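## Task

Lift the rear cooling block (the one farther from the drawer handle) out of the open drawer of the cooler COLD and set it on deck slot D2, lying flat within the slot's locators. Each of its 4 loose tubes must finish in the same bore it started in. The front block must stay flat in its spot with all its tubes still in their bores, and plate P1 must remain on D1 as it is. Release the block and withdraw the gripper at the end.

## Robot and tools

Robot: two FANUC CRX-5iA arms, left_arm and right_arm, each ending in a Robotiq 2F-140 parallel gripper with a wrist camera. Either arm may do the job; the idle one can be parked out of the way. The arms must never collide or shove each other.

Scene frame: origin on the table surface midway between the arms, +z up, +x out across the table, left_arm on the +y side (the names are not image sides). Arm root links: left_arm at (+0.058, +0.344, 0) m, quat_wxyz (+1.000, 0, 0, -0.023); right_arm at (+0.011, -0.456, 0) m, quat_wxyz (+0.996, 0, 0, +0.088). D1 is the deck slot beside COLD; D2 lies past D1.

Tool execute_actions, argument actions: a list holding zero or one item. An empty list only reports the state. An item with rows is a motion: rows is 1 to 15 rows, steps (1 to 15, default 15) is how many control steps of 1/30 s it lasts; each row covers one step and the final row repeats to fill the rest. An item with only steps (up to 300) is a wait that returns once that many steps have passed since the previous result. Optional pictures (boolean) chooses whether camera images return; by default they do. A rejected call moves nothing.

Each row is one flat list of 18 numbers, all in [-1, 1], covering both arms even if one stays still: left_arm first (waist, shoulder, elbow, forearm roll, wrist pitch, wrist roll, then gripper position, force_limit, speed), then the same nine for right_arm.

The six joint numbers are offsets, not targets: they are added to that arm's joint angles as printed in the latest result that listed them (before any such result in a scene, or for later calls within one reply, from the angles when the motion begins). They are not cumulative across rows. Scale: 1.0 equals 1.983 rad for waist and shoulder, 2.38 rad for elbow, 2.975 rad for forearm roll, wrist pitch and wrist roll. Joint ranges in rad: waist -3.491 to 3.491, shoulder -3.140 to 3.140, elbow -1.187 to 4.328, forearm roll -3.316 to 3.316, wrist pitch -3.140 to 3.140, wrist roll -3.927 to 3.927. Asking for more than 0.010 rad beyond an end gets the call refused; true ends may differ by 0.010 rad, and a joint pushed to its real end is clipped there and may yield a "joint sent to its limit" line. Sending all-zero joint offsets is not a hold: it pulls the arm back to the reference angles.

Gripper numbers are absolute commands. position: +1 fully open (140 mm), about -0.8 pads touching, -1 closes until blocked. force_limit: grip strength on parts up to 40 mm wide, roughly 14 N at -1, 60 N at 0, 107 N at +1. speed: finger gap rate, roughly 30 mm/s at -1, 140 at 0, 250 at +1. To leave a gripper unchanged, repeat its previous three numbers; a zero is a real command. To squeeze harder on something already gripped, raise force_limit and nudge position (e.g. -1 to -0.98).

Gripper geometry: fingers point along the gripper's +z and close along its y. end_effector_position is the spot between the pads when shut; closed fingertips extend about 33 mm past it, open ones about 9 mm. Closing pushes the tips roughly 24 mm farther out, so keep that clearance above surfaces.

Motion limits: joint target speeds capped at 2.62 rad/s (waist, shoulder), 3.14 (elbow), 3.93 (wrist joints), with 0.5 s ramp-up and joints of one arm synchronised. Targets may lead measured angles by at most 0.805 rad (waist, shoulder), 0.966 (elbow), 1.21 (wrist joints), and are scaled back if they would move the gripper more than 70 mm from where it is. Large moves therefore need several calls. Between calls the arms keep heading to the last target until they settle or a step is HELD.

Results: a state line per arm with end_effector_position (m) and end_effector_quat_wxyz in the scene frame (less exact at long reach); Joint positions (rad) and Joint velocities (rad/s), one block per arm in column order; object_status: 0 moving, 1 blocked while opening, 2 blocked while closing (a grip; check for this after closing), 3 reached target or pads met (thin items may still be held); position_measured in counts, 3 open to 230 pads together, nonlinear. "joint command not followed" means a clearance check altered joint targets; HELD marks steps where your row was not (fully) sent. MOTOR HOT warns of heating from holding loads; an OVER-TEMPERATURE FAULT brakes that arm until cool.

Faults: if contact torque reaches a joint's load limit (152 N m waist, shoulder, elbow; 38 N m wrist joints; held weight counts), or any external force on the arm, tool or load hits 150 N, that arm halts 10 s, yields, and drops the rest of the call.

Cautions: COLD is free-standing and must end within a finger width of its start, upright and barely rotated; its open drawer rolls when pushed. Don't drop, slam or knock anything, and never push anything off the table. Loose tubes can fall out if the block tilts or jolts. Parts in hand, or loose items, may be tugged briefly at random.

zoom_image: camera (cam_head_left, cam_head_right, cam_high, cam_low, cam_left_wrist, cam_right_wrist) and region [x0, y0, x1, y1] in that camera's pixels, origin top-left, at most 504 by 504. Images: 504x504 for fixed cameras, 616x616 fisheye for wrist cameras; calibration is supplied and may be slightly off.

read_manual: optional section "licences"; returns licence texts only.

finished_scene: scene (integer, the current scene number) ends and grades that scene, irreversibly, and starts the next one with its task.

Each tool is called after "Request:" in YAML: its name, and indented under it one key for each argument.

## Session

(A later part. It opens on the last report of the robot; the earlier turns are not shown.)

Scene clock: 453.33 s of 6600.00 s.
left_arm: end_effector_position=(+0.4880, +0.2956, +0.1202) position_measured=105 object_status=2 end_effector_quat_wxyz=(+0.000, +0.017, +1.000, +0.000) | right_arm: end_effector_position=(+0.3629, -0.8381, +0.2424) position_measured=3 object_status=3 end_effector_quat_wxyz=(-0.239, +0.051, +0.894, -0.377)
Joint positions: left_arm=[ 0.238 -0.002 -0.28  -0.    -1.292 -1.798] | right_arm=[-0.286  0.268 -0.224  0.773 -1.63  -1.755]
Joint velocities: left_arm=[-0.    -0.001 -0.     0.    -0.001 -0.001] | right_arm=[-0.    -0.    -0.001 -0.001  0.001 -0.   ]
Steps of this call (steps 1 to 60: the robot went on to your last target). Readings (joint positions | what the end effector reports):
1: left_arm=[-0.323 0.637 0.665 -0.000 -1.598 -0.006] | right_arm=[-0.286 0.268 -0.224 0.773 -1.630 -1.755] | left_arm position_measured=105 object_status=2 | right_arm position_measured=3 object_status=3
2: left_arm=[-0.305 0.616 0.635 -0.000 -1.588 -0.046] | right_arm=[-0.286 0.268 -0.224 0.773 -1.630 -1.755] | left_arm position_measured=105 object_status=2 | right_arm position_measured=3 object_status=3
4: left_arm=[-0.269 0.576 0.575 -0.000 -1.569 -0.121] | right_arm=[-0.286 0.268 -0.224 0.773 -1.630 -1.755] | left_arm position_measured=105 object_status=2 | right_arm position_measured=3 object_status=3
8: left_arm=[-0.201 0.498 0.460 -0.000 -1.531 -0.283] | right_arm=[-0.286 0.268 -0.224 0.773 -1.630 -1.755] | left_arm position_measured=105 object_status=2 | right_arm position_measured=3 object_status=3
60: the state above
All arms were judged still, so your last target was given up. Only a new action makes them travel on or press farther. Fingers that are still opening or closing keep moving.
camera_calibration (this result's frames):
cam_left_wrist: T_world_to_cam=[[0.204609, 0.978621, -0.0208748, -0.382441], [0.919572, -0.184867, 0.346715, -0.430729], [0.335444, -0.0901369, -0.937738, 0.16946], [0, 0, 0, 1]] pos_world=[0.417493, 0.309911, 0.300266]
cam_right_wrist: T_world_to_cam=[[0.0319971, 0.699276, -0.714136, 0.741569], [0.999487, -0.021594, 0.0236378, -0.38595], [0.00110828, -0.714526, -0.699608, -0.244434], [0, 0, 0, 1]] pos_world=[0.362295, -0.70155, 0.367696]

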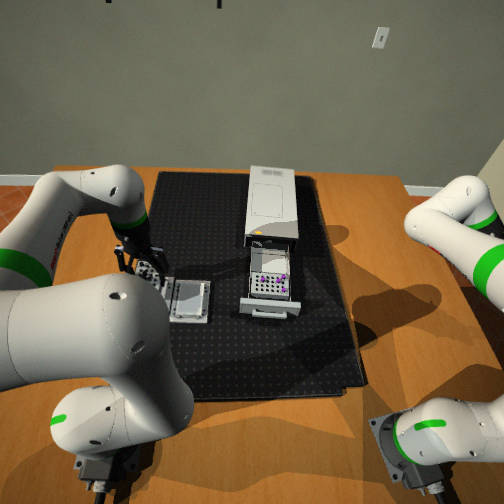

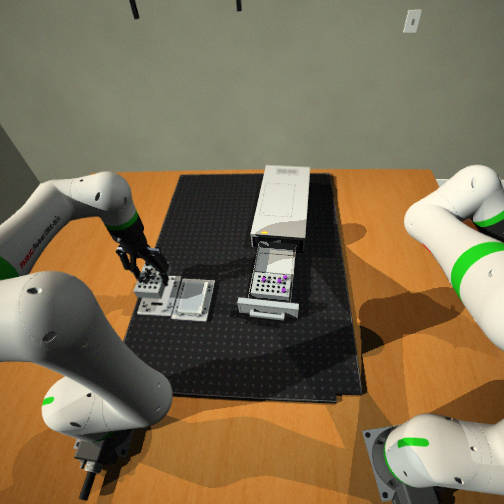

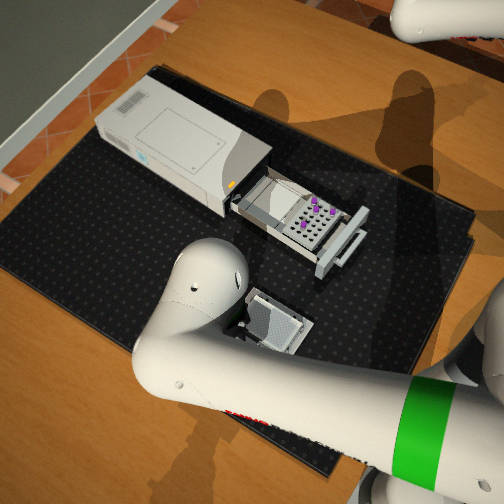

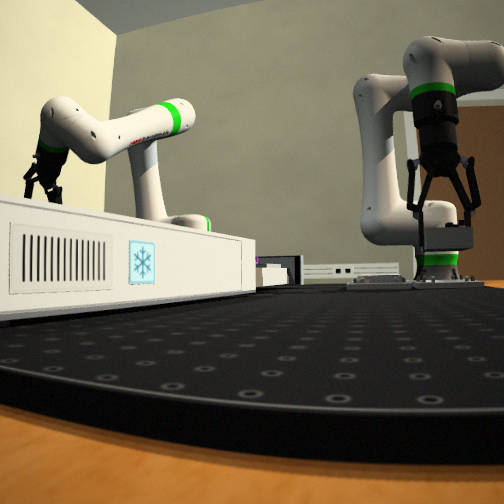

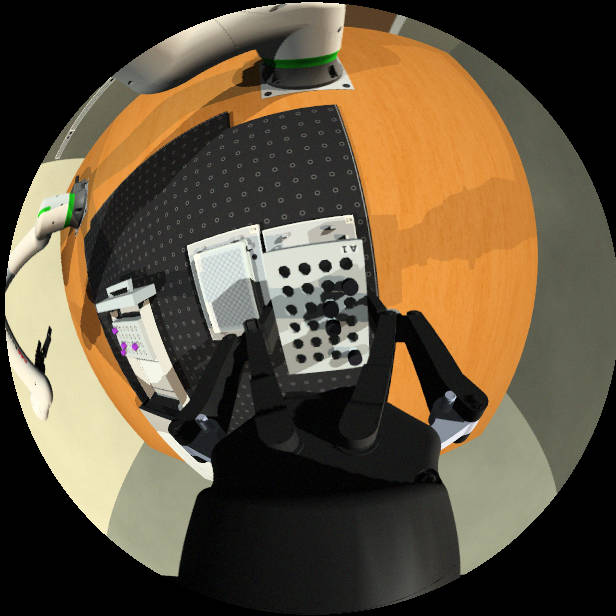

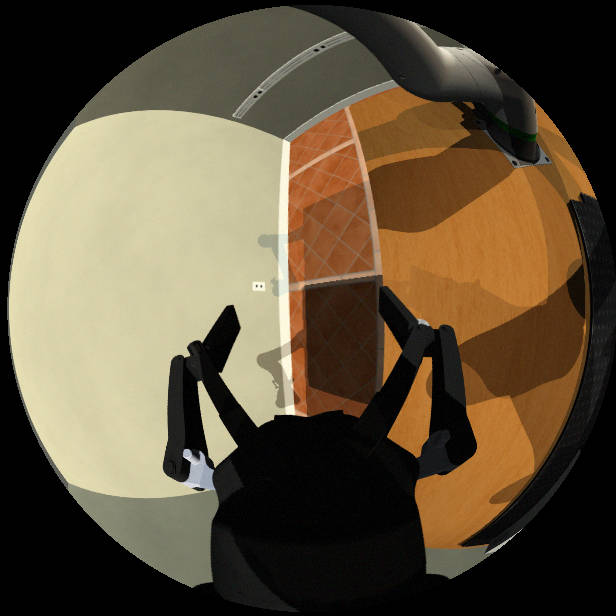

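Request:
execute_actions:
  actions:
    - {"rows": [[0,0.00005,-0.00066,0,0.00056,0.00022,-1,0.8,-0.7,0,0,0,0,0,0,1,0,0],[0.00004,0.00015,-0.00198,0,0.00168,0.00067,-1,0.8,-0.7,0,0,0,0,0,0,1,0,0],[0.00009,0.00032,-0.00416,0,0.00354,0.00141,-1,0.8,-0.7,0,0,0,0,0,0,1,0,0],[0.00016,0.00054,-0.00716,0,0.00609,0.00243,-1,0.8,-0.7,0,0,0,0,0,0,1,0,0],[0.00024,0.00082,-0.01083,0,0.00921,0.00368,-1,0.8,-0.7,0,0,0,0,0,0,1,0,0],[0.00034,0.00113,-0.01493,0,0.0127,0.00507,-1,0.8,-0.7,0,0,0,0,0,0,1,0,0],[0.00043,0.00146,-0.01919,0,0.01632,0.00652,-1,0.8,-0.7,0,0,0,0,0,0,1,0,0],[0.00053,0.00177,-0.02329,0,0.01981,0.00791,-1,0.8,-0.7,0,0,0,0,0,0,1,0,0],[0.00061,0.00205,-0.02696,0,0.02293,0.00916,-1,0.8,-0.7,0,0,0,0,0,0,1,0,0],[0.00068,0.00227,-0.02996,0,0.02548,0.01018,-1,0.8,-0.7,0,0,0,0,0,0,1,0,0],[0.00073,0.00244,-0.03214,0,0.02734,0.01092,-1,0.8,-0.7,0,0,0,0,0,0,1,0,0],[0.00076,0.00254,-0.03346,0,0.02846,0.01137,-1,0.8,-0.7,0,0,0,0,0,0,1,0,0],[0.00077,0.00259,-0.03412,0,0.02902,0.01159,-1,0.8,-0.7,0,0,0,0,0,0,1,0,0]], "steps": 15}
  pictures: false

Request:
execute_actions:
  actions:
    - {"steps": 10}

Scene clock: 538.50 s of 6600.00 s.
left_arm: end_effector_position=(+0.4790, +0.2944, +0.0865) position_measured=105 object_status=2 end_effector_quat_wxyz=(+0.000, -0.000, +1.000, +0.000) | right_arm: end_effector_position=(+0.3629, -0.8381, +0.2424) position_measured=3 object_status=3 end_effector_quat_wxyz=(-0.239, +0.051, +0.894, -0.377)
Joint positions: left_arm=[ 0.24   0.003 -0.358 -0.    -1.209 -1.765] | right_arm=[-0.286  0.268 -0.224  0.773 -1.63  -1.755]
Joint velocities: left_arm=[ 0.001  0.005 -0.074 -0.     0.078  0.031] | right_arm=[ 0.001 -0.001 -0.001 -0.001 -0.    -0.   ]
Steps of this call (steps 1 to 90: nothing new was sent; then 81.67 s passed at rest; steps 91 to 105: all 15 steps of this action). Readings (joint positions | what the end effector reports):
91: left_arm=[0.238 -0.002 -0.280 -0.000 -1.292 -1.798] | right_arm=[-0.286 0.268 -0.224 0.773 -1.630 -1.755] | left_arm position_measured=105 object_status=2 | right_arm position_measured=3 object_status=3
92: left_arm=[0.238 -0.002 -0.281 -0.000 -1.291 -1.798] | right_arm=[-0.286 0.268 -0.224 0.773 -1.630 -1.755] | left_arm position_measured=105 object_status=2 | right_arm position_measured=3 object_status=3
94: left_arm=[0.238 -0.002 -0.285 -0.000 -1.287 -1.796] | right_arm=[-0.286 0.268 -0.224 0.773 -1.630 -1.755] | left_arm position_measured=105 object_status=2 | right_arm position_measured=3 object_status=3
98: left_arm=[0.239 -0.000 -0.308 -0.000 -1.263 -1.786] | right_arm=[-0.286 0.268 -0.224 0.773 -1.630 -1.755] | left_arm position_measured=105 object_status=2 | right_arm position_measured=3 object_status=3
105: the state above

Scene clock: 538.83 s of 6600.00 s.
left_arm: end_effector_position=(+0.4786, +0.2943, +0.0850) position_measured=105 object_status=2 end_effector_quat_wxyz=(+0.000, -0.001, +1.000, +0.000) | right_arm: end_effector_position=(+0.3629, -0.8381, +0.2424) position_measured=3 object_status=3 end_effector_quat_wxyz=(-0.239, +0.051, +0.894, -0.377)
Joint positions: left_arm=[ 0.24   0.003 -0.362 -0.    -1.205 -1.763] | right_arm=[-0.286  0.268 -0.224  0.773 -1.63  -1.755]
Joint velocities: left_arm=[-0.    -0.002 -0.001 -0.001 -0.    -0.001] | right_arm=[-0.     0.001 -0.001 -0.     0.    -0.002]
Steps of this call (steps 1 to 10: the robot went on to your last target). Readings (joint positions | what the end effector reports):
1: left_arm=[0.240 0.003 -0.360 -0.000 -1.207 -1.764] | right_arm=[-0.286 0.268 -0.224 0.773 -1.630 -1.755] | left_arm position_measured=105 object_status=2 | right_arm position_measured=3 object_status=3
2: left_arm=[0.240 0.003 -0.361 -0.000 -1.206 -1.764] | right_arm=[-0.286 0.268 -0.224 0.773 -1.630 -1.755] | left_arm position_measured=105 object_status=2 | right_arm position_measured=3 object_status=3
4: left_arm=[0.240 0.003 -0.361 -0.000 -1.206 -1.763] | right_arm=[-0.286 0.268 -0.224 0.773 -1.630 -1.755] | left_arm position_measured=105 object_status=2 | right_arm position_measured=3 object_status=3
8: left_arm=[0.240 0.003 -0.362 -0.000 -1.205 -1.763] | right_arm=[-0.286 0.268 -0.224 0.773 -1.630 -1.755] | left_arm position_measured=105 object_status=2 | right_arm position_measured=3 object_status=3
10: the state above
camera_calibration (this result's frames):
cam_left_wrist: T_world_to_cam=[[0.169256, 0.985349, -0.0209582, -0.365112], [0.925617, -0.15162, 0.346763, -0.422822], [0.338505, -0.078091, -0.937719, 0.134478], [0, 0, 0, 1]] pos_world=[0.407647, 0.306156, 0.265069]
cam_right_wrist: T_world_to_cam=[[0.0319969, 0.699276, -0.714136, 0.741569], [0.999487, -0.0215938, 0.0236377, -0.385949], [0.00110838, -0.714526, -0.699608, -0.244434], [0, 0, 0, 1]] pos_world=[0.362295, -0.70155, 0.367696]

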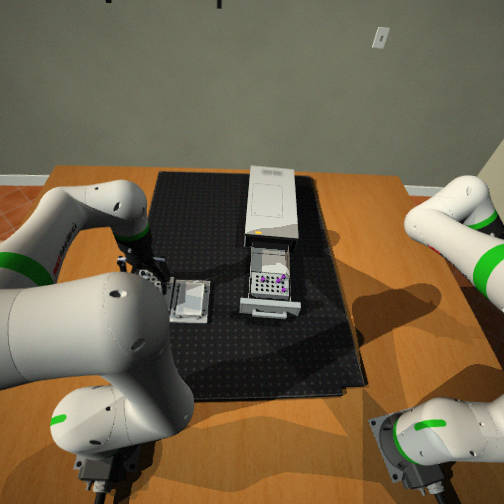

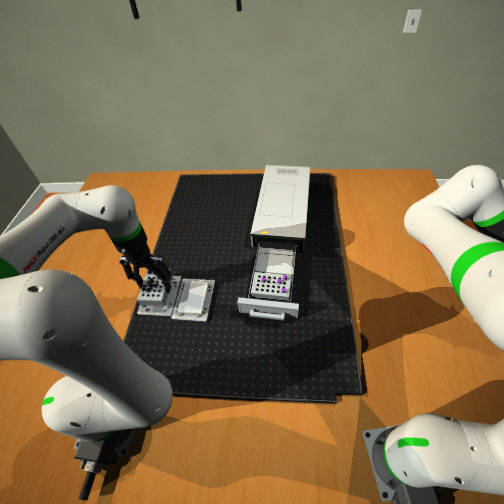

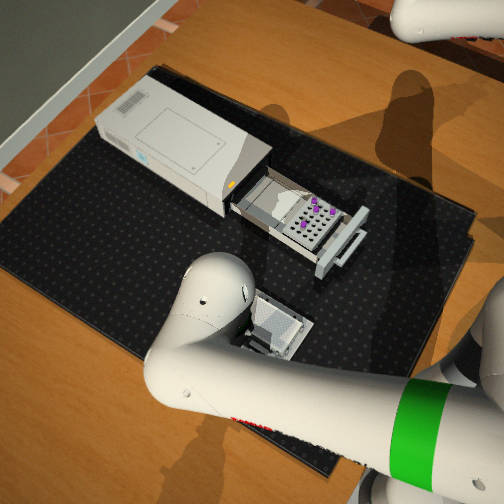

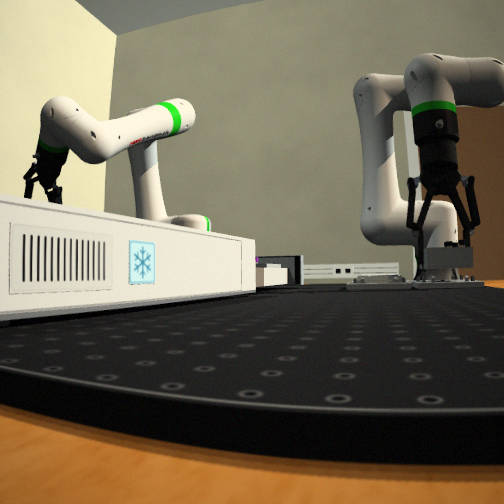

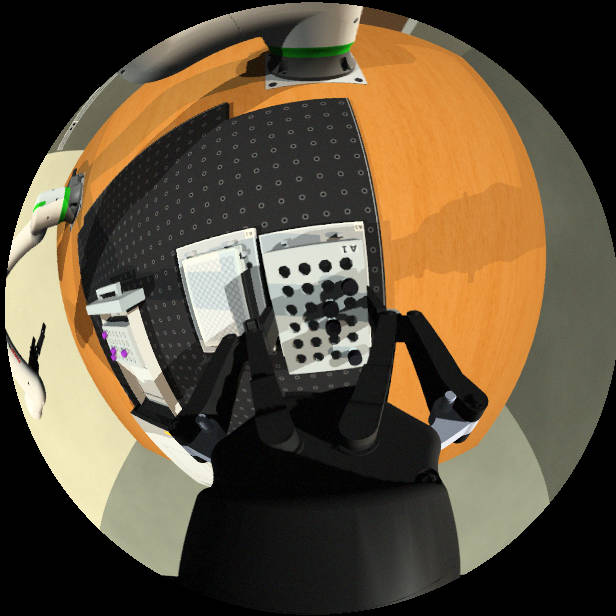

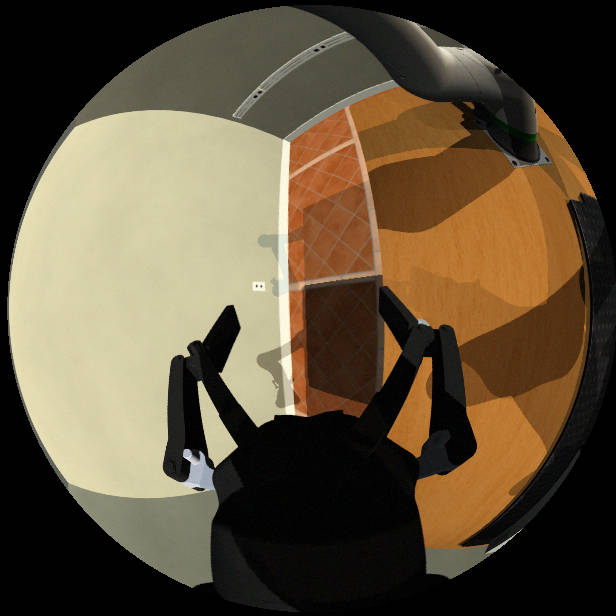

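Request:
zoom_image:
  camera: "cam_left_wrist"
  region: [250, 205, 376, 285]

Request:
zoom_image:
  camera: "cam_low"
  region: [400, 230, 500, 300]

Request:
zoom_image:
  camera: "cam_head_right"
  region: [125, 255, 225, 330]

Region (250, 205, 376, 285) of cam_left_wrist's 616x616 image, scaled by 4.000, with more detail than that image has; it fills the top 320 rows of this view, and the rest is white.

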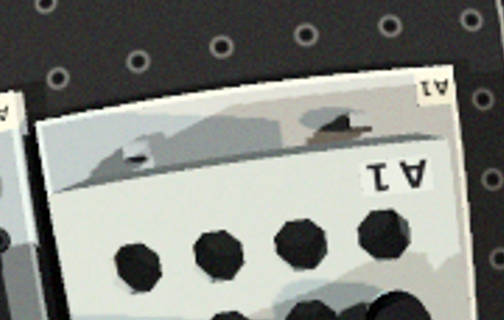

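Region (400, 230, 500, 300) of cam_low's 504x504 image, scaled by 5.040, with more detail than that image has; it fills the top 353 rows of this view, and the rest is white.

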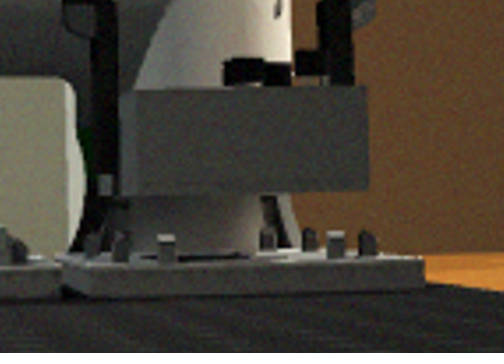

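Region (125, 255, 225, 330) of cam_head_right's 504x504 image, scaled by 5.040, with more detail than that image has; it fills the top 378 rows of this view, and the rest is white.

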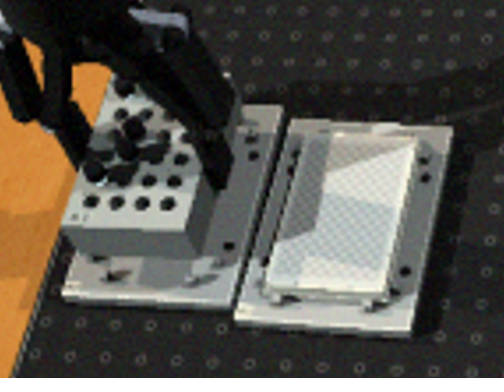

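Request:
execute_actions:
  actions:
    - {"rows": [[-0.00007,0.00032,-0.0004,0,0.00053,0,-1,0.8,-0.7,0,0,0,0,0,0,1,0,0],[-0.00026,0.00116,-0.00145,0,0.00194,0,-1,0.8,-0.7,0,0,0,0,0,0,1,0,0],[-0.00046,0.00207,-0.0026,0,0.00346,0.0001,-1,0.8,-0.7,0,0,0,0,0,0,1,0,0],[-0.00069,0.0031,-0.0039,0,0.00518,0.0001,-1,0.8,-0.7,0,0,0,0,0,0,1,0,0],[-0.00091,0.00408,-0.00513,0,0.00682,0.0001,-1,0.8,-0.7,0,0,0,0,0,0,1,0,0],[-0.00108,0.00484,-0.00609,0,0.0081,0.00015,-1,0.8,-0.7,0,0,0,0,0,0,1,0,0],[-0.00119,0.00532,-0.00669,0,0.0089,0.00017,-1,0.8,-0.7,0,0,0,0,0,0,1,0,0],[-0.00123,0.00551,-0.00693,0,0.00922,0.00017,-1,0.8,-0.7,0,0,0,0,0,0,1,0,0]], "steps": 15}

Scene clock: 591.20 s of 6600.00 s.
left_arm: end_effector_position=(+0.4786, +0.2933, +0.0740) position_measured=105 object_status=2 end_effector_quat_wxyz=(+0.000, +0.000, +1.000, +0.000) | right_arm: end_effector_position=(+0.3629, -0.8381, +0.2424) position_measured=3 object_status=3 end_effector_quat_wxyz=(-0.239, +0.051, +0.894, -0.377)
Joint positions: left_arm=[ 0.237  0.014 -0.378 -0.    -1.178 -1.763] | right_arm=[-0.286  0.268 -0.224  0.773 -1.63  -1.755]
Joint velocities: left_arm=[-0.     0.001 -0.001  0.     0.002  0.   ] | right_arm=[ 0.001  0.    -0.002 -0.    -0.     0.   ]
Steps of this call (steps 1 to 15: the robot went on to your last target; steps 16 to 90: nothing new was sent; then 48.87 s passed at rest; steps 91 to 105: all 15 steps of this action). Readings (joint positions | what the end effector reports):
91: left_arm=[0.240 0.003 -0.362 -0.000 -1.205 -1.763] | right_arm=[-0.286 0.268 -0.224 0.773 -1.630 -1.755] | left_arm position_measured=105 object_status=2 | right_arm position_measured=3 object_status=3
92: left_arm=[0.240 0.003 -0.362 -0.000 -1.205 -1.763] | right_arm=[-0.286 0.268 -0.224 0.773 -1.630 -1.755] | left_arm position_measured=105 object_status=2 | right_arm position_measured=3 object_status=3
94: left_arm=[0.239 0.005 -0.364 -0.000 -1.200 -1.763] | right_arm=[-0.286 0.268 -0.224 0.773 -1.630 -1.755] | left_arm position_measured=105 object_status=2 | right_arm position_measured=3 object_status=3
98: left_arm=[0.238 0.012 -0.374 -0.000 -1.185 -1.763] | right_arm=[-0.286 0.268 -0.224 0.773 -1.630 -1.755] | left_arm position_measured=105 object_status=2 | right_arm position_measured=3 object_status=3
105: the state above
camera_calibration (this result's frames):
cam_left_wrist: T_world_to_cam=[[0.171185, 0.985017, -0.0208887, -0.365211], [0.92531, -0.153455, 0.346776, -0.418491], [0.338375, -0.0786916, -0.937715, 0.124373], [0, 0, 0, 1]] pos_world=[0.407667, 0.305307, 0.254121]
cam_right_wrist: T_world_to_cam=[[0.031997, 0.699276, -0.714136, 0.741569], [0.999487, -0.0215938, 0.0236377, -0.38595], [0.00110834, -0.714526, -0.699608, -0.244434], [0, 0, 0, 1]] pos_world=[0.362295, -0.70155, 0.367696]

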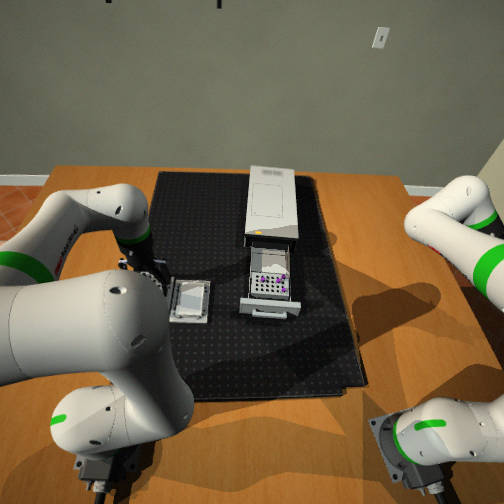

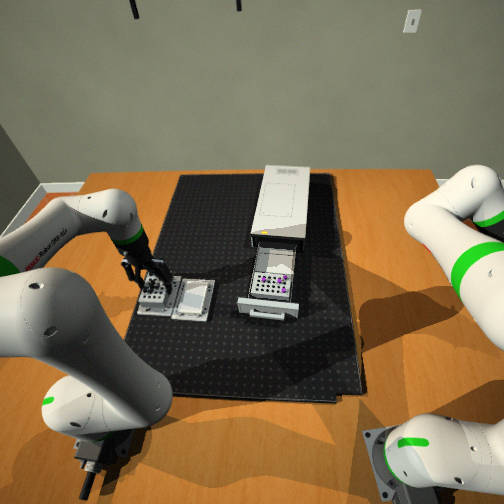

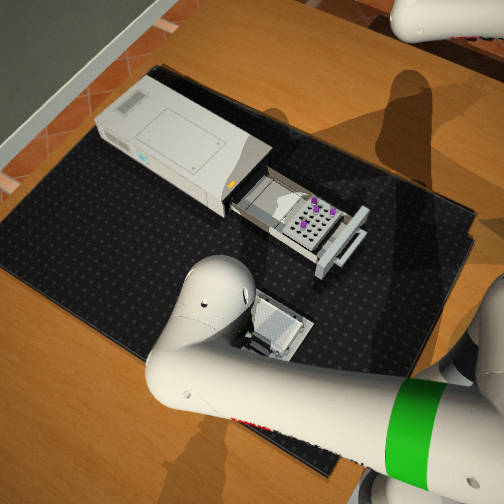

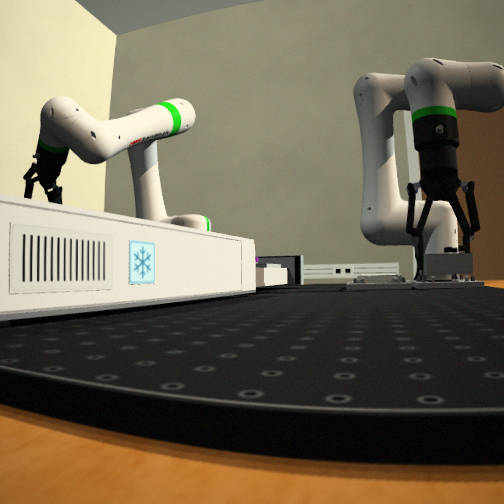

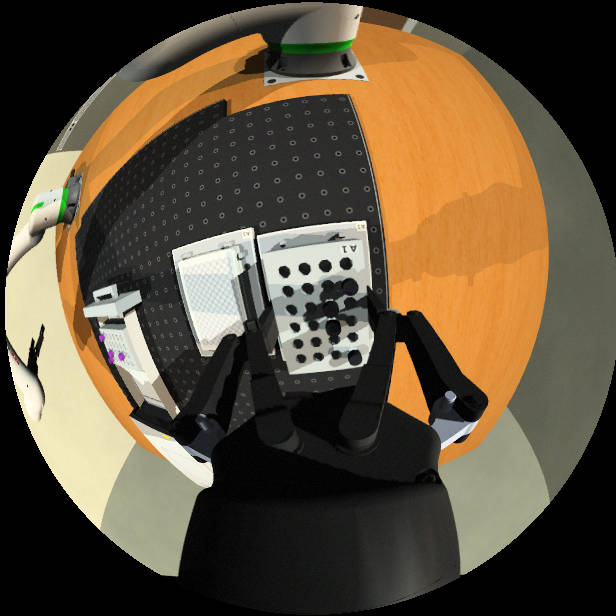

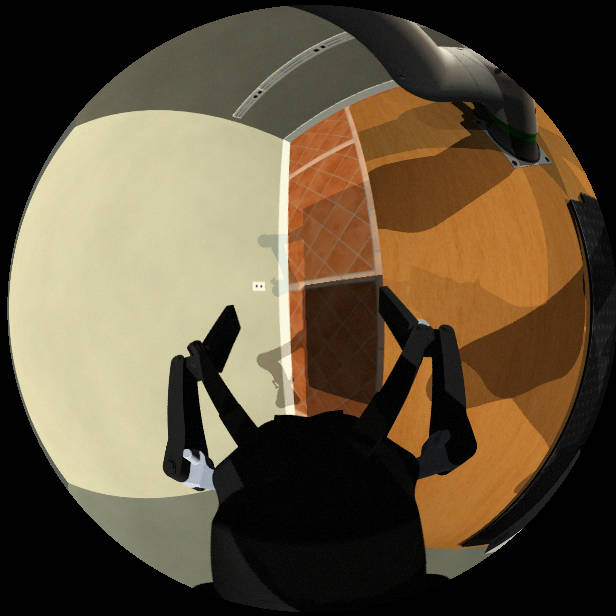

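Request:
zoom_image:
  camera: "cam_low"
  region: [405, 245, 495, 295]

Request:
zoom_image:
  camera: "cam_left_wrist"
  region: [250, 210, 376, 270]

Request:
zoom_image:
  camera: "cam_head_right"
  region: [130, 265, 200, 325]

Region (405, 245, 495, 295) of cam_low's 504x504 image, scaled by 5.600, with more detail than that image has.

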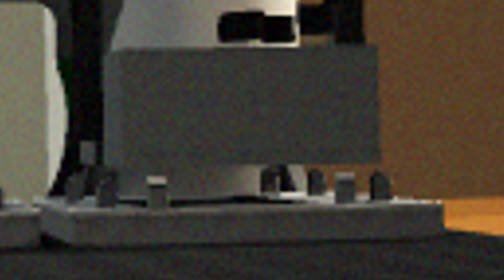

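Region (250, 210, 376, 270) of cam_left_wrist's 616x616 image, scaled by 4.000, with more detail than that image has; it fills the top 240 rows of this view, and the rest is white.

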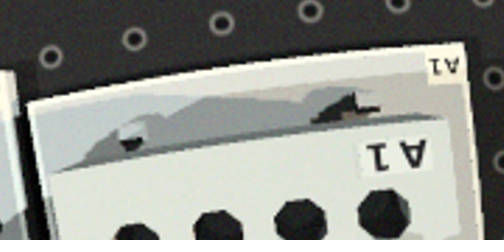

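Region (130, 265, 200, 325) of cam_head_right's 504x504 image, scaled by 7.200, with more detail than that image has; it fills the top 432 rows of this view, and the rest is white.

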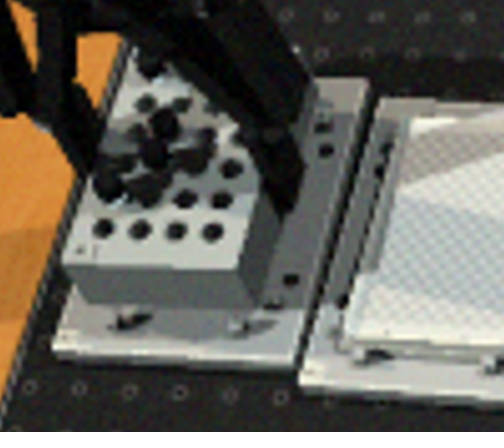

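Request:
execute_actions:
  actions:
    - {"rows": [[-0.0001,0.0001,-0.00012,0,0.00016,0.00007,-1,0.8,-0.7,0,0,0,0,0,0,1,0,0],[-0.0002,0.0003,-0.00036,0,0.00049,0.00014,-1,0.8,-0.7,0,0,0,0,0,0,1,0,0],[-0.0003,0.00064,-0.00075,0,0.00103,0.0002,-1,0.8,-0.7,0,0,0,0,0,0,1,0,0],[-0.00035,0.0011,-0.0013,0,0.00177,0.00024,-1,0.8,-0.7,0,0,0,0,0,0,1,0,0],[-0.00035,0.00166,-0.00196,0,0.00268,0.00024,-1,0.8,-0.7,0,0,0,0,0,0,1,0,0],[-0.00035,0.00229,-0.0027,0,0.00369,0.00024,-1,0.8,-0.7,0,0,0,0,0,0,1,0,0],[-0.00035,0.00294,-0.00348,0,0.00474,0.00024,-1,0.8,-0.7,0,0,0,0,0,0,1,0,0],[-0.00035,0.00357,-0.00422,0,0.00575,0.00024,-1,0.8,-0.7,0,0,0,0,0,0,1,0,0],[-0.00035,0.00413,-0.00488,0,0.00666,0.00024,-1,0.8,-0.7,0,0,0,0,0,0,1,0,0],[-0.00035,0.00459,-0.00543,0,0.0074,0.00024,-1,0.8,-0.7,0,0,0,0,0,0,1,0,0],[-0.00035,0.00493,-0.00582,0,0.00794,0.00024,-1,0.8,-0.7,0,0,0,0,0,0,1,0,0],[-0.00035,0.00513,-0.00606,0,0.00827,0.00024,-1,0.8,-0.7,0,0,0,0,0,0,1,0,0],[-0.00035,0.00523,-0.00618,0,0.00843,0.00024,-1,0.8,-0.7,0,0,0,0,0,0,1,0,0]], "steps": 15}
  pictures: false

Request:
execute_actions:
  actions:
    - {"steps": 8}

Scene clock: 636.20 s of 6600.00 s.
left_arm: end_effector_position=(+0.4781, +0.2929, +0.0644) position_measured=105 object_status=2 end_effector_quat_wxyz=(-0.000, +0.000, +1.000, +0.000) | right_arm: end_effector_position=(+0.3629, -0.8381, +0.2424) position_measured=3 object_status=3 end_effector_quat_wxyz=(-0.239, +0.051, +0.894, -0.377)
Joint positions: left_arm=[ 0.236  0.024 -0.392 -0.    -1.155 -1.762] | right_arm=[-0.286  0.268 -0.224  0.773 -1.63  -1.755]
Joint velocities: left_arm=[ 0.     0.008 -0.009 -0.     0.021  0.   ] | right_arm=[ 0.001 -0.    -0.001 -0.001 -0.002 -0.   ]
Steps of this call (steps 1 to 15: the robot went on to your last target; steps 16 to 90: nothing new was sent; then 41.50 s passed at rest; steps 91 to 105: all 15 steps of this action). Readings (joint positions | what the end effector reports):
91: left_arm=[0.237 0.014 -0.378 -0.000 -1.178 -1.763] | right_arm=[-0.286 0.268 -0.224 0.773 -1.630 -1.755] | left_arm position_measured=105 object_status=2 | right_arm position_measured=3 object_status=3
92: left_arm=[0.237 0.014 -0.378 -0.000 -1.178 -1.763] | right_arm=[-0.286 0.268 -0.224 0.773 -1.630 -1.755] | left_arm position_measured=105 object_status=2 | right_arm position_measured=3 object_status=3
94: left_arm=[0.237 0.015 -0.379 -0.000 -1.176 -1.762] | right_arm=[-0.286 0.268 -0.224 0.773 -1.630 -1.755] | left_arm position_measured=105 object_status=2 | right_arm position_measured=3 object_status=3
98: left_arm=[0.236 0.018 -0.384 -0.000 -1.169 -1.762] | right_arm=[-0.286 0.268 -0.224 0.773 -1.630 -1.755] | left_arm position_measured=105 object_status=2 | right_arm position_measured=3 object_status=3
105: the state above

Scene clock: 636.47 s of 6600.00 s.
left_arm: end_effector_position=(+0.4785, +0.2930, +0.0641) position_measured=105 object_status=2 end_effector_quat_wxyz=(+0.000, +0.000, +1.000, +0.000) | right_arm: end_effector_position=(+0.3629, -0.8381, +0.2424) position_measured=3 object_status=3 end_effector_quat_wxyz=(-0.239, +0.051, +0.894, -0.377)
Joint positions: left_arm=[ 0.236  0.024 -0.393 -0.    -1.153 -1.762] | right_arm=[-0.286  0.268 -0.224  0.773 -1.63  -1.755]
Joint velocities: left_arm=[-0.     0.    -0.    -0.001  0.001  0.   ] | right_arm=[ 0.001  0.     0.001  0.     0.001 -0.001]
Steps of this call (steps 1 to 8: the robot went on to your last target). Readings (joint positions | what the end effector reports):
1: left_arm=[0.236 0.024 -0.393 -0.000 -1.154 -1.762] | right_arm=[-0.286 0.268 -0.224 0.773 -1.630 -1.755] | left_arm position_measured=105 object_status=2 | right_arm position_measured=3 object_status=3
2: left_arm=[0.236 0.024 -0.393 -0.000 -1.154 -1.762] | right_arm=[-0.286 0.268 -0.224 0.773 -1.630 -1.755] | left_arm position_measured=105 object_status=2 | right_arm position_measured=3 object_status=3
4: left_arm=[0.236 0.024 -0.393 -0.000 -1.154 -1.762] | right_arm=[-0.286 0.268 -0.224 0.773 -1.630 -1.755] | left_arm position_measured=105 object_status=2 | right_arm position_measured=3 object_status=3
8: the state above
camera_calibration (this result's frames):
cam_left_wrist: T_world_to_cam=[[0.171147, 0.985021, -0.0210239, -0.365042], [0.92538, -0.153386, 0.346618, -0.415023], [0.338202, -0.0787777, -0.937771, 0.115174], [0, 0, 0, 1]] pos_world=[0.407578, 0.304988, 0.244187]
cam_right_wrist: T_world_to_cam=[[0.0319968, 0.699276, -0.714136, 0.741569], [0.999487, -0.0215938, 0.0236376, -0.385949], [0.00110825, -0.714526, -0.699608, -0.244434], [0, 0, 0, 1]] pos_world=[0.362295, -0.70155, 0.367696]

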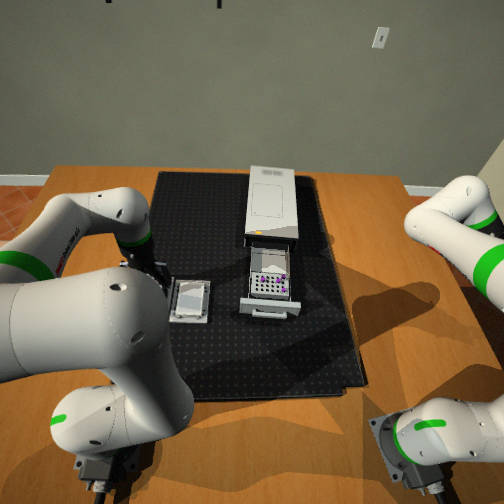

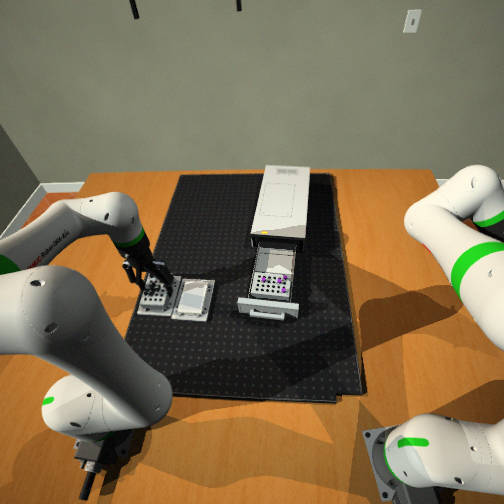

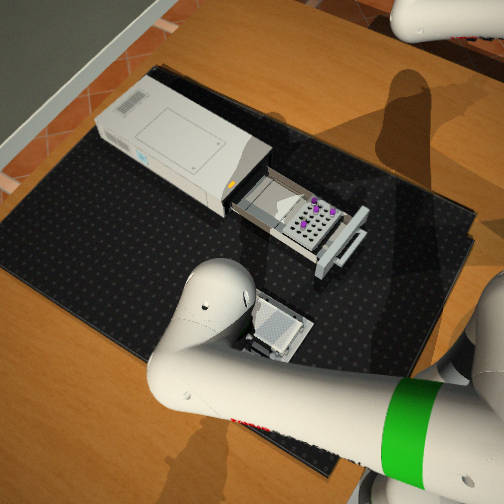

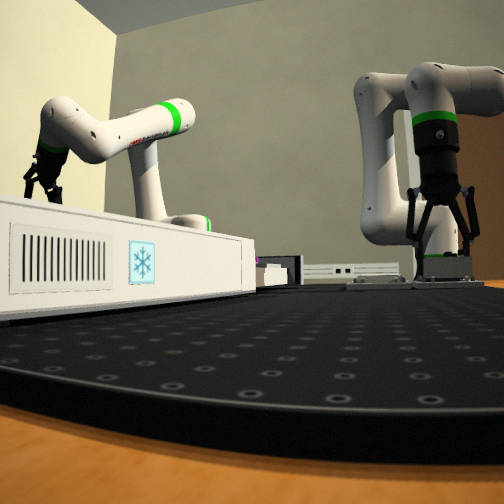

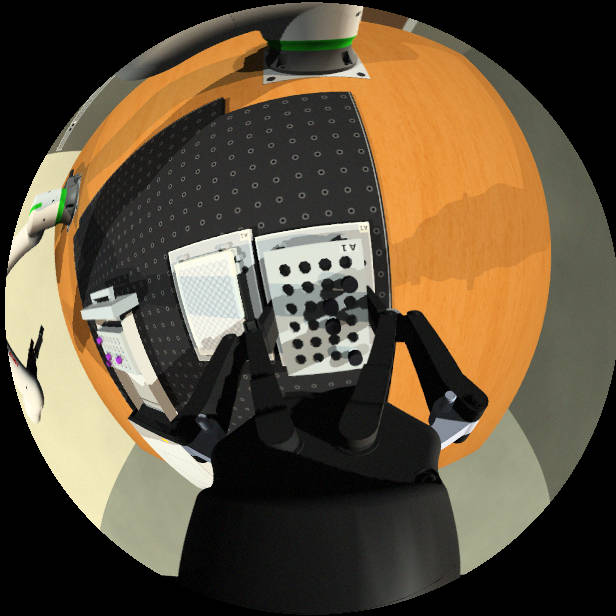

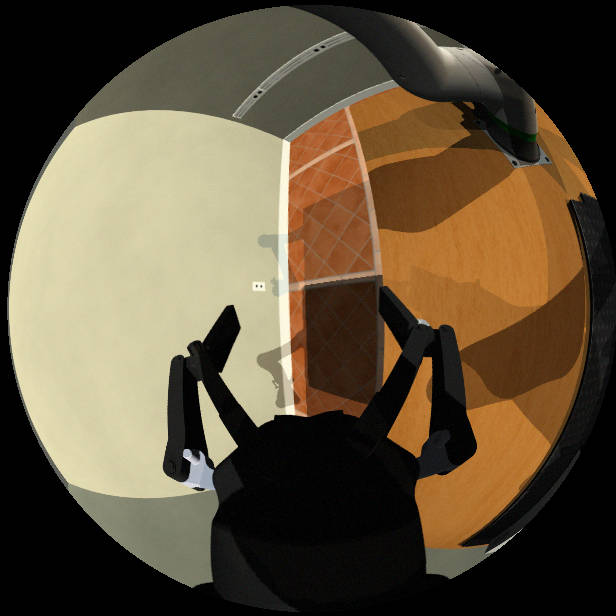

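Request:
zoom_image:
  camera: "cam_low"
  region: [405, 245, 495, 295]

Request:
zoom_image:
  camera: "cam_left_wrist"
  region: [250, 210, 376, 270]

Request:
zoom_image:
  camera: "cam_head_right"
  region: [130, 265, 200, 325]

Region (405, 245, 495, 295) of cam_low's 504x504 image, scaled by 5.600, with more detail than that image has.

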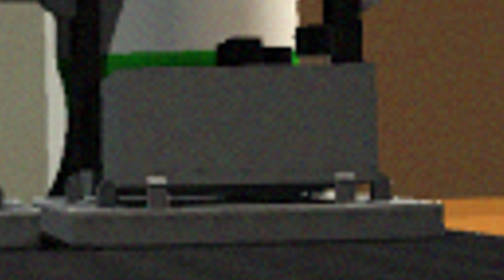

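Region (250, 210, 376, 270) of cam_left_wrist's 616x616 image, scaled by 4.000, with more detail than that image has; it fills the top 240 rows of this view, and the rest is white.

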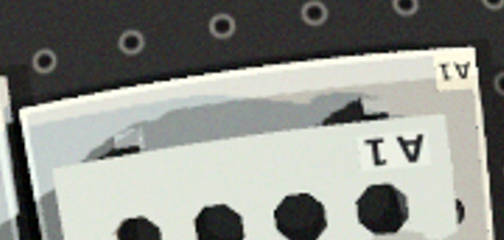

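Region (130, 265, 200, 325) of cam_head_right's 504x504 image, scaled by 7.200, with more detail than that image has; it fills the top 432 rows of this view, and the rest is white.

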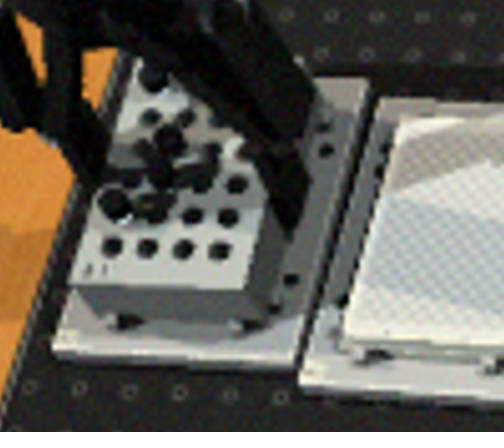

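Request:
execute_actions:
  actions:
    - {"rows": [[-0.00009,0.00044,0.00049,-0.00007,-0.00047,0.00009,-1,0.8,-0.7,0,0,0,0,0,0,1,0,0],[-0.00026,0.00133,0.00149,-0.00022,-0.00142,0.00026,-1,0.8,-0.7,0,0,0,0,0,0,1,0,0],[-0.00054,0.00279,0.00313,-0.00047,-0.00298,0.00054,-1,0.8,-0.7,0,0,0,0,0,0,1,0,0],[-0.00093,0.00481,0.0054,-0.0008,-0.00513,0.00093,-1,0.8,-0.7,0,0,0,0,0,0,1,0,0],[-0.00141,0.00727,0.00816,-0.00121,-0.00776,0.00141,-1,0.8,-0.7,0,0,0,0,0,0,1,0,0],[-0.00194,0.01002,0.01125,-0.00167,-0.0107,0.00195,-1,0.8,-0.7,0,0,0,0,0,0,1,0,0],[-0.0025,0.01288,0.01446,-0.00215,-0.01374,0.0025,-1,0.8,-0.7,0,0,0,0,0,0,1,0,0],[-0.00303,0.01563,0.01755,-0.00261,-0.01668,0.00304,-1,0.8,-0.7,0,0,0,0,0,0,1,0,0],[-0.00351,0.01809,0.02031,-0.00302,-0.01931,0.00352,-1,0.8,-0.7,0,0,0,0,0,0,1,0,0],[-0.0039,0.02011,0.02258,-0.00335,-0.02146,0.00391,-1,0.8,-0.7,0,0,0,0,0,0,1,0,0],[-0.00418,0.02157,0.02422,-0.0036,-0.02302,0.00419,-1,0.8,-0.7,0,0,0,0,0,0,1,0,0],[-0.00435,0.02246,0.02522,-0.00375,-0.02397,0.00436,-1,0.8,-0.7,0,0,0,0,0,0,1,0,0],[-0.00444,0.0229,0.02571,-0.00382,-0.02444,0.00445,-1,0.8,-0.7,0,0,0,0,0,0,1,0,0]], "steps": 15}
  pictures: false

Request:
execute_actions:
  actions:
    - {"steps": 10}

Scene clock: 717.73 s of 6600.00 s.
left_arm: end_effector_position=(+0.4781, +0.2932, +0.0685) position_measured=105 object_status=2 end_effector_quat_wxyz=(-0.027, -0.000, +1.000, +0.000) | right_arm: end_effector_position=(+0.3629, -0.8381, +0.2424) position_measured=3 object_status=3 end_effector_quat_wxyz=(-0.239, +0.051, +0.894, -0.377)
Joint positions: left_arm=[ 0.228  0.068 -0.334 -0.011 -1.222 -1.749] | right_arm=[-0.286  0.268 -0.224  0.773 -1.63  -1.755]
Joint velocities: left_arm=[-0.008  0.038  0.048 -0.011 -0.067  0.01 ] | right_arm=[-0.     0.     0.002  0.    -0.     0.   ]
Steps of this call (steps 1 to 15: the robot went on to your last target; steps 16 to 90: nothing new was sent; then 77.77 s passed at rest; steps 91 to 105: all 15 steps of this action). Readings (joint positions | what the end effector reports):
91: left_arm=[0.236 0.025 -0.393 -0.000 -1.153 -1.762] | right_arm=[-0.286 0.268 -0.224 0.773 -1.630 -1.755] | left_arm position_measured=105 object_status=2 | right_arm position_measured=3 object_status=3
92: left_arm=[0.236 0.025 -0.393 -0.000 -1.153 -1.762] | right_arm=[-0.286 0.268 -0.224 0.773 -1.630 -1.755] | left_arm position_measured=105 object_status=2 | right_arm position_measured=3 object_status=3
94: left_arm=[0.236 0.027 -0.390 -0.001 -1.156 -1.761] | right_arm=[-0.286 0.268 -0.224 0.773 -1.630 -1.755] | left_arm position_measured=105 object_status=2 | right_arm position_measured=3 object_status=3
98: left_arm=[0.233 0.041 -0.372 -0.004 -1.177 -1.757] | right_arm=[-0.286 0.268 -0.224 0.773 -1.630 -1.755] | left_arm position_measured=105 object_status=2 | right_arm position_measured=3 object_status=3
105: the state above

Scene clock: 718.07 s of 6600.00 s.
left_arm: end_effector_position=(+0.4777, +0.2932, +0.0687) position_measured=105 object_status=2 end_effector_quat_wxyz=(-0.029, -0.000, +1.000, +0.000) | right_arm: end_effector_position=(+0.3629, -0.8381, +0.2424) position_measured=3 object_status=3 end_effector_quat_wxyz=(-0.239, +0.051, +0.894, -0.377)
Joint positions: left_arm=[ 0.228  0.07  -0.332 -0.012 -1.226 -1.749] | right_arm=[-0.286  0.268 -0.224  0.773 -1.63  -1.755]
Joint velocities: left_arm=[-0.     0.002 -0.001  0.     0.     0.001] | right_arm=[-0.001 -0.     0.    -0.001 -0.    -0.001]
Steps of this call (steps 1 to 10: the robot went on to your last target). Readings (joint positions | what the end effector reports):
1: left_arm=[0.228 0.069 -0.333 -0.011 -1.224 -1.749] | right_arm=[-0.286 0.268 -0.224 0.773 -1.630 -1.755] | left_arm position_measured=105 object_status=2 | right_arm position_measured=3 object_status=3
2: left_arm=[0.228 0.069 -0.332 -0.012 -1.225 -1.749] | right_arm=[-0.286 0.268 -0.224 0.773 -1.630 -1.755] | left_arm position_measured=105 object_status=2 | right_arm position_measured=3 object_status=3
4: left_arm=[0.228 0.070 -0.332 -0.012 -1.226 -1.749] | right_arm=[-0.286 0.268 -0.224 0.773 -1.630 -1.755] | left_arm position_measured=105 object_status=2 | right_arm position_measured=3 object_status=3
8: left_arm=[0.228 0.070 -0.332 -0.012 -1.226 -1.749] | right_arm=[-0.286 0.268 -0.224 0.773 -1.630 -1.755] | left_arm position_measured=105 object_status=2 | right_arm position_measured=3 object_status=3
10: the state above
camera_calibration (this result's frames):
cam_left_wrist: T_world_to_cam=[[0.169344, 0.98508, -0.0306638, -0.363454], [0.943932, -0.153167, 0.29246, -0.421126], [0.2834, -0.078471, -0.955786, 0.147047], [0, 0, 0, 1]] pos_world=[0.41739, 0.305067, 0.252563]
cam_right_wrist: T_world_to_cam=[[0.0319969, 0.699276, -0.714136, 0.741569], [0.999487, -0.0215938, 0.0236376, -0.385949], [0.00110831, -0.714526, -0.699608, -0.244434], [0, 0, 0, 1]] pos_world=[0.362295, -0.70155, 0.367696]

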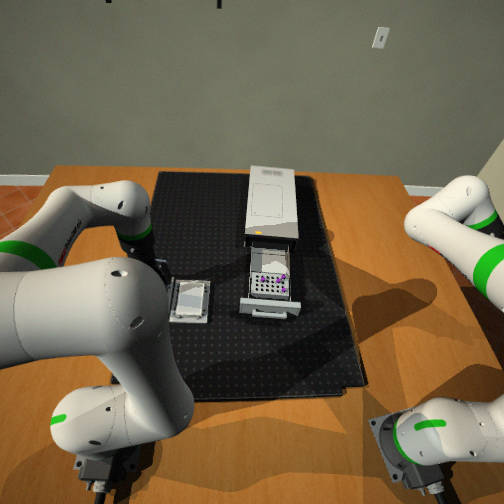

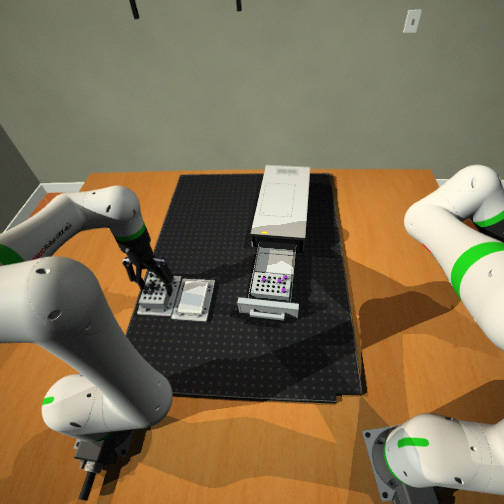

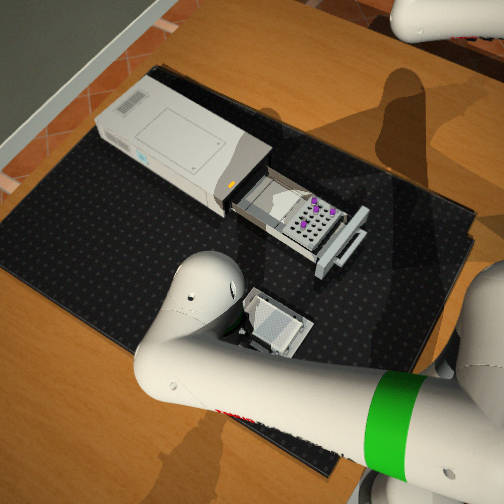

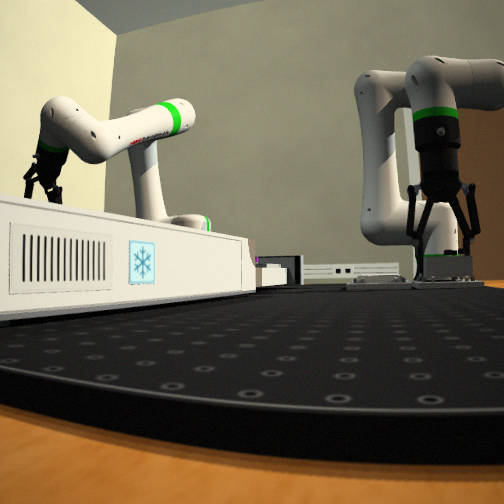

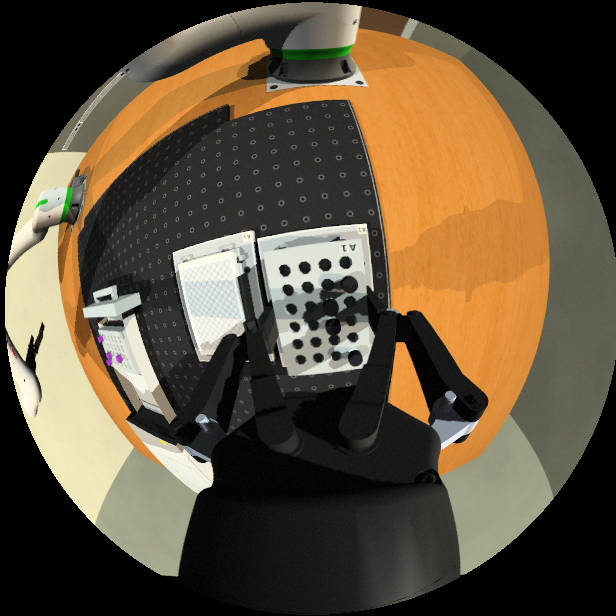

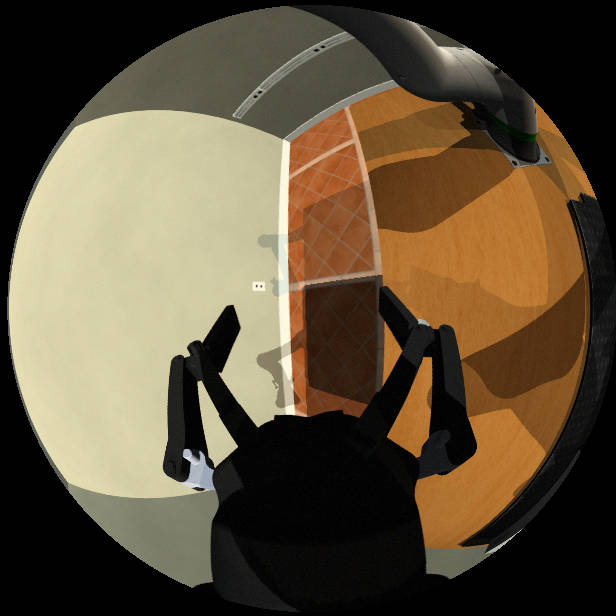

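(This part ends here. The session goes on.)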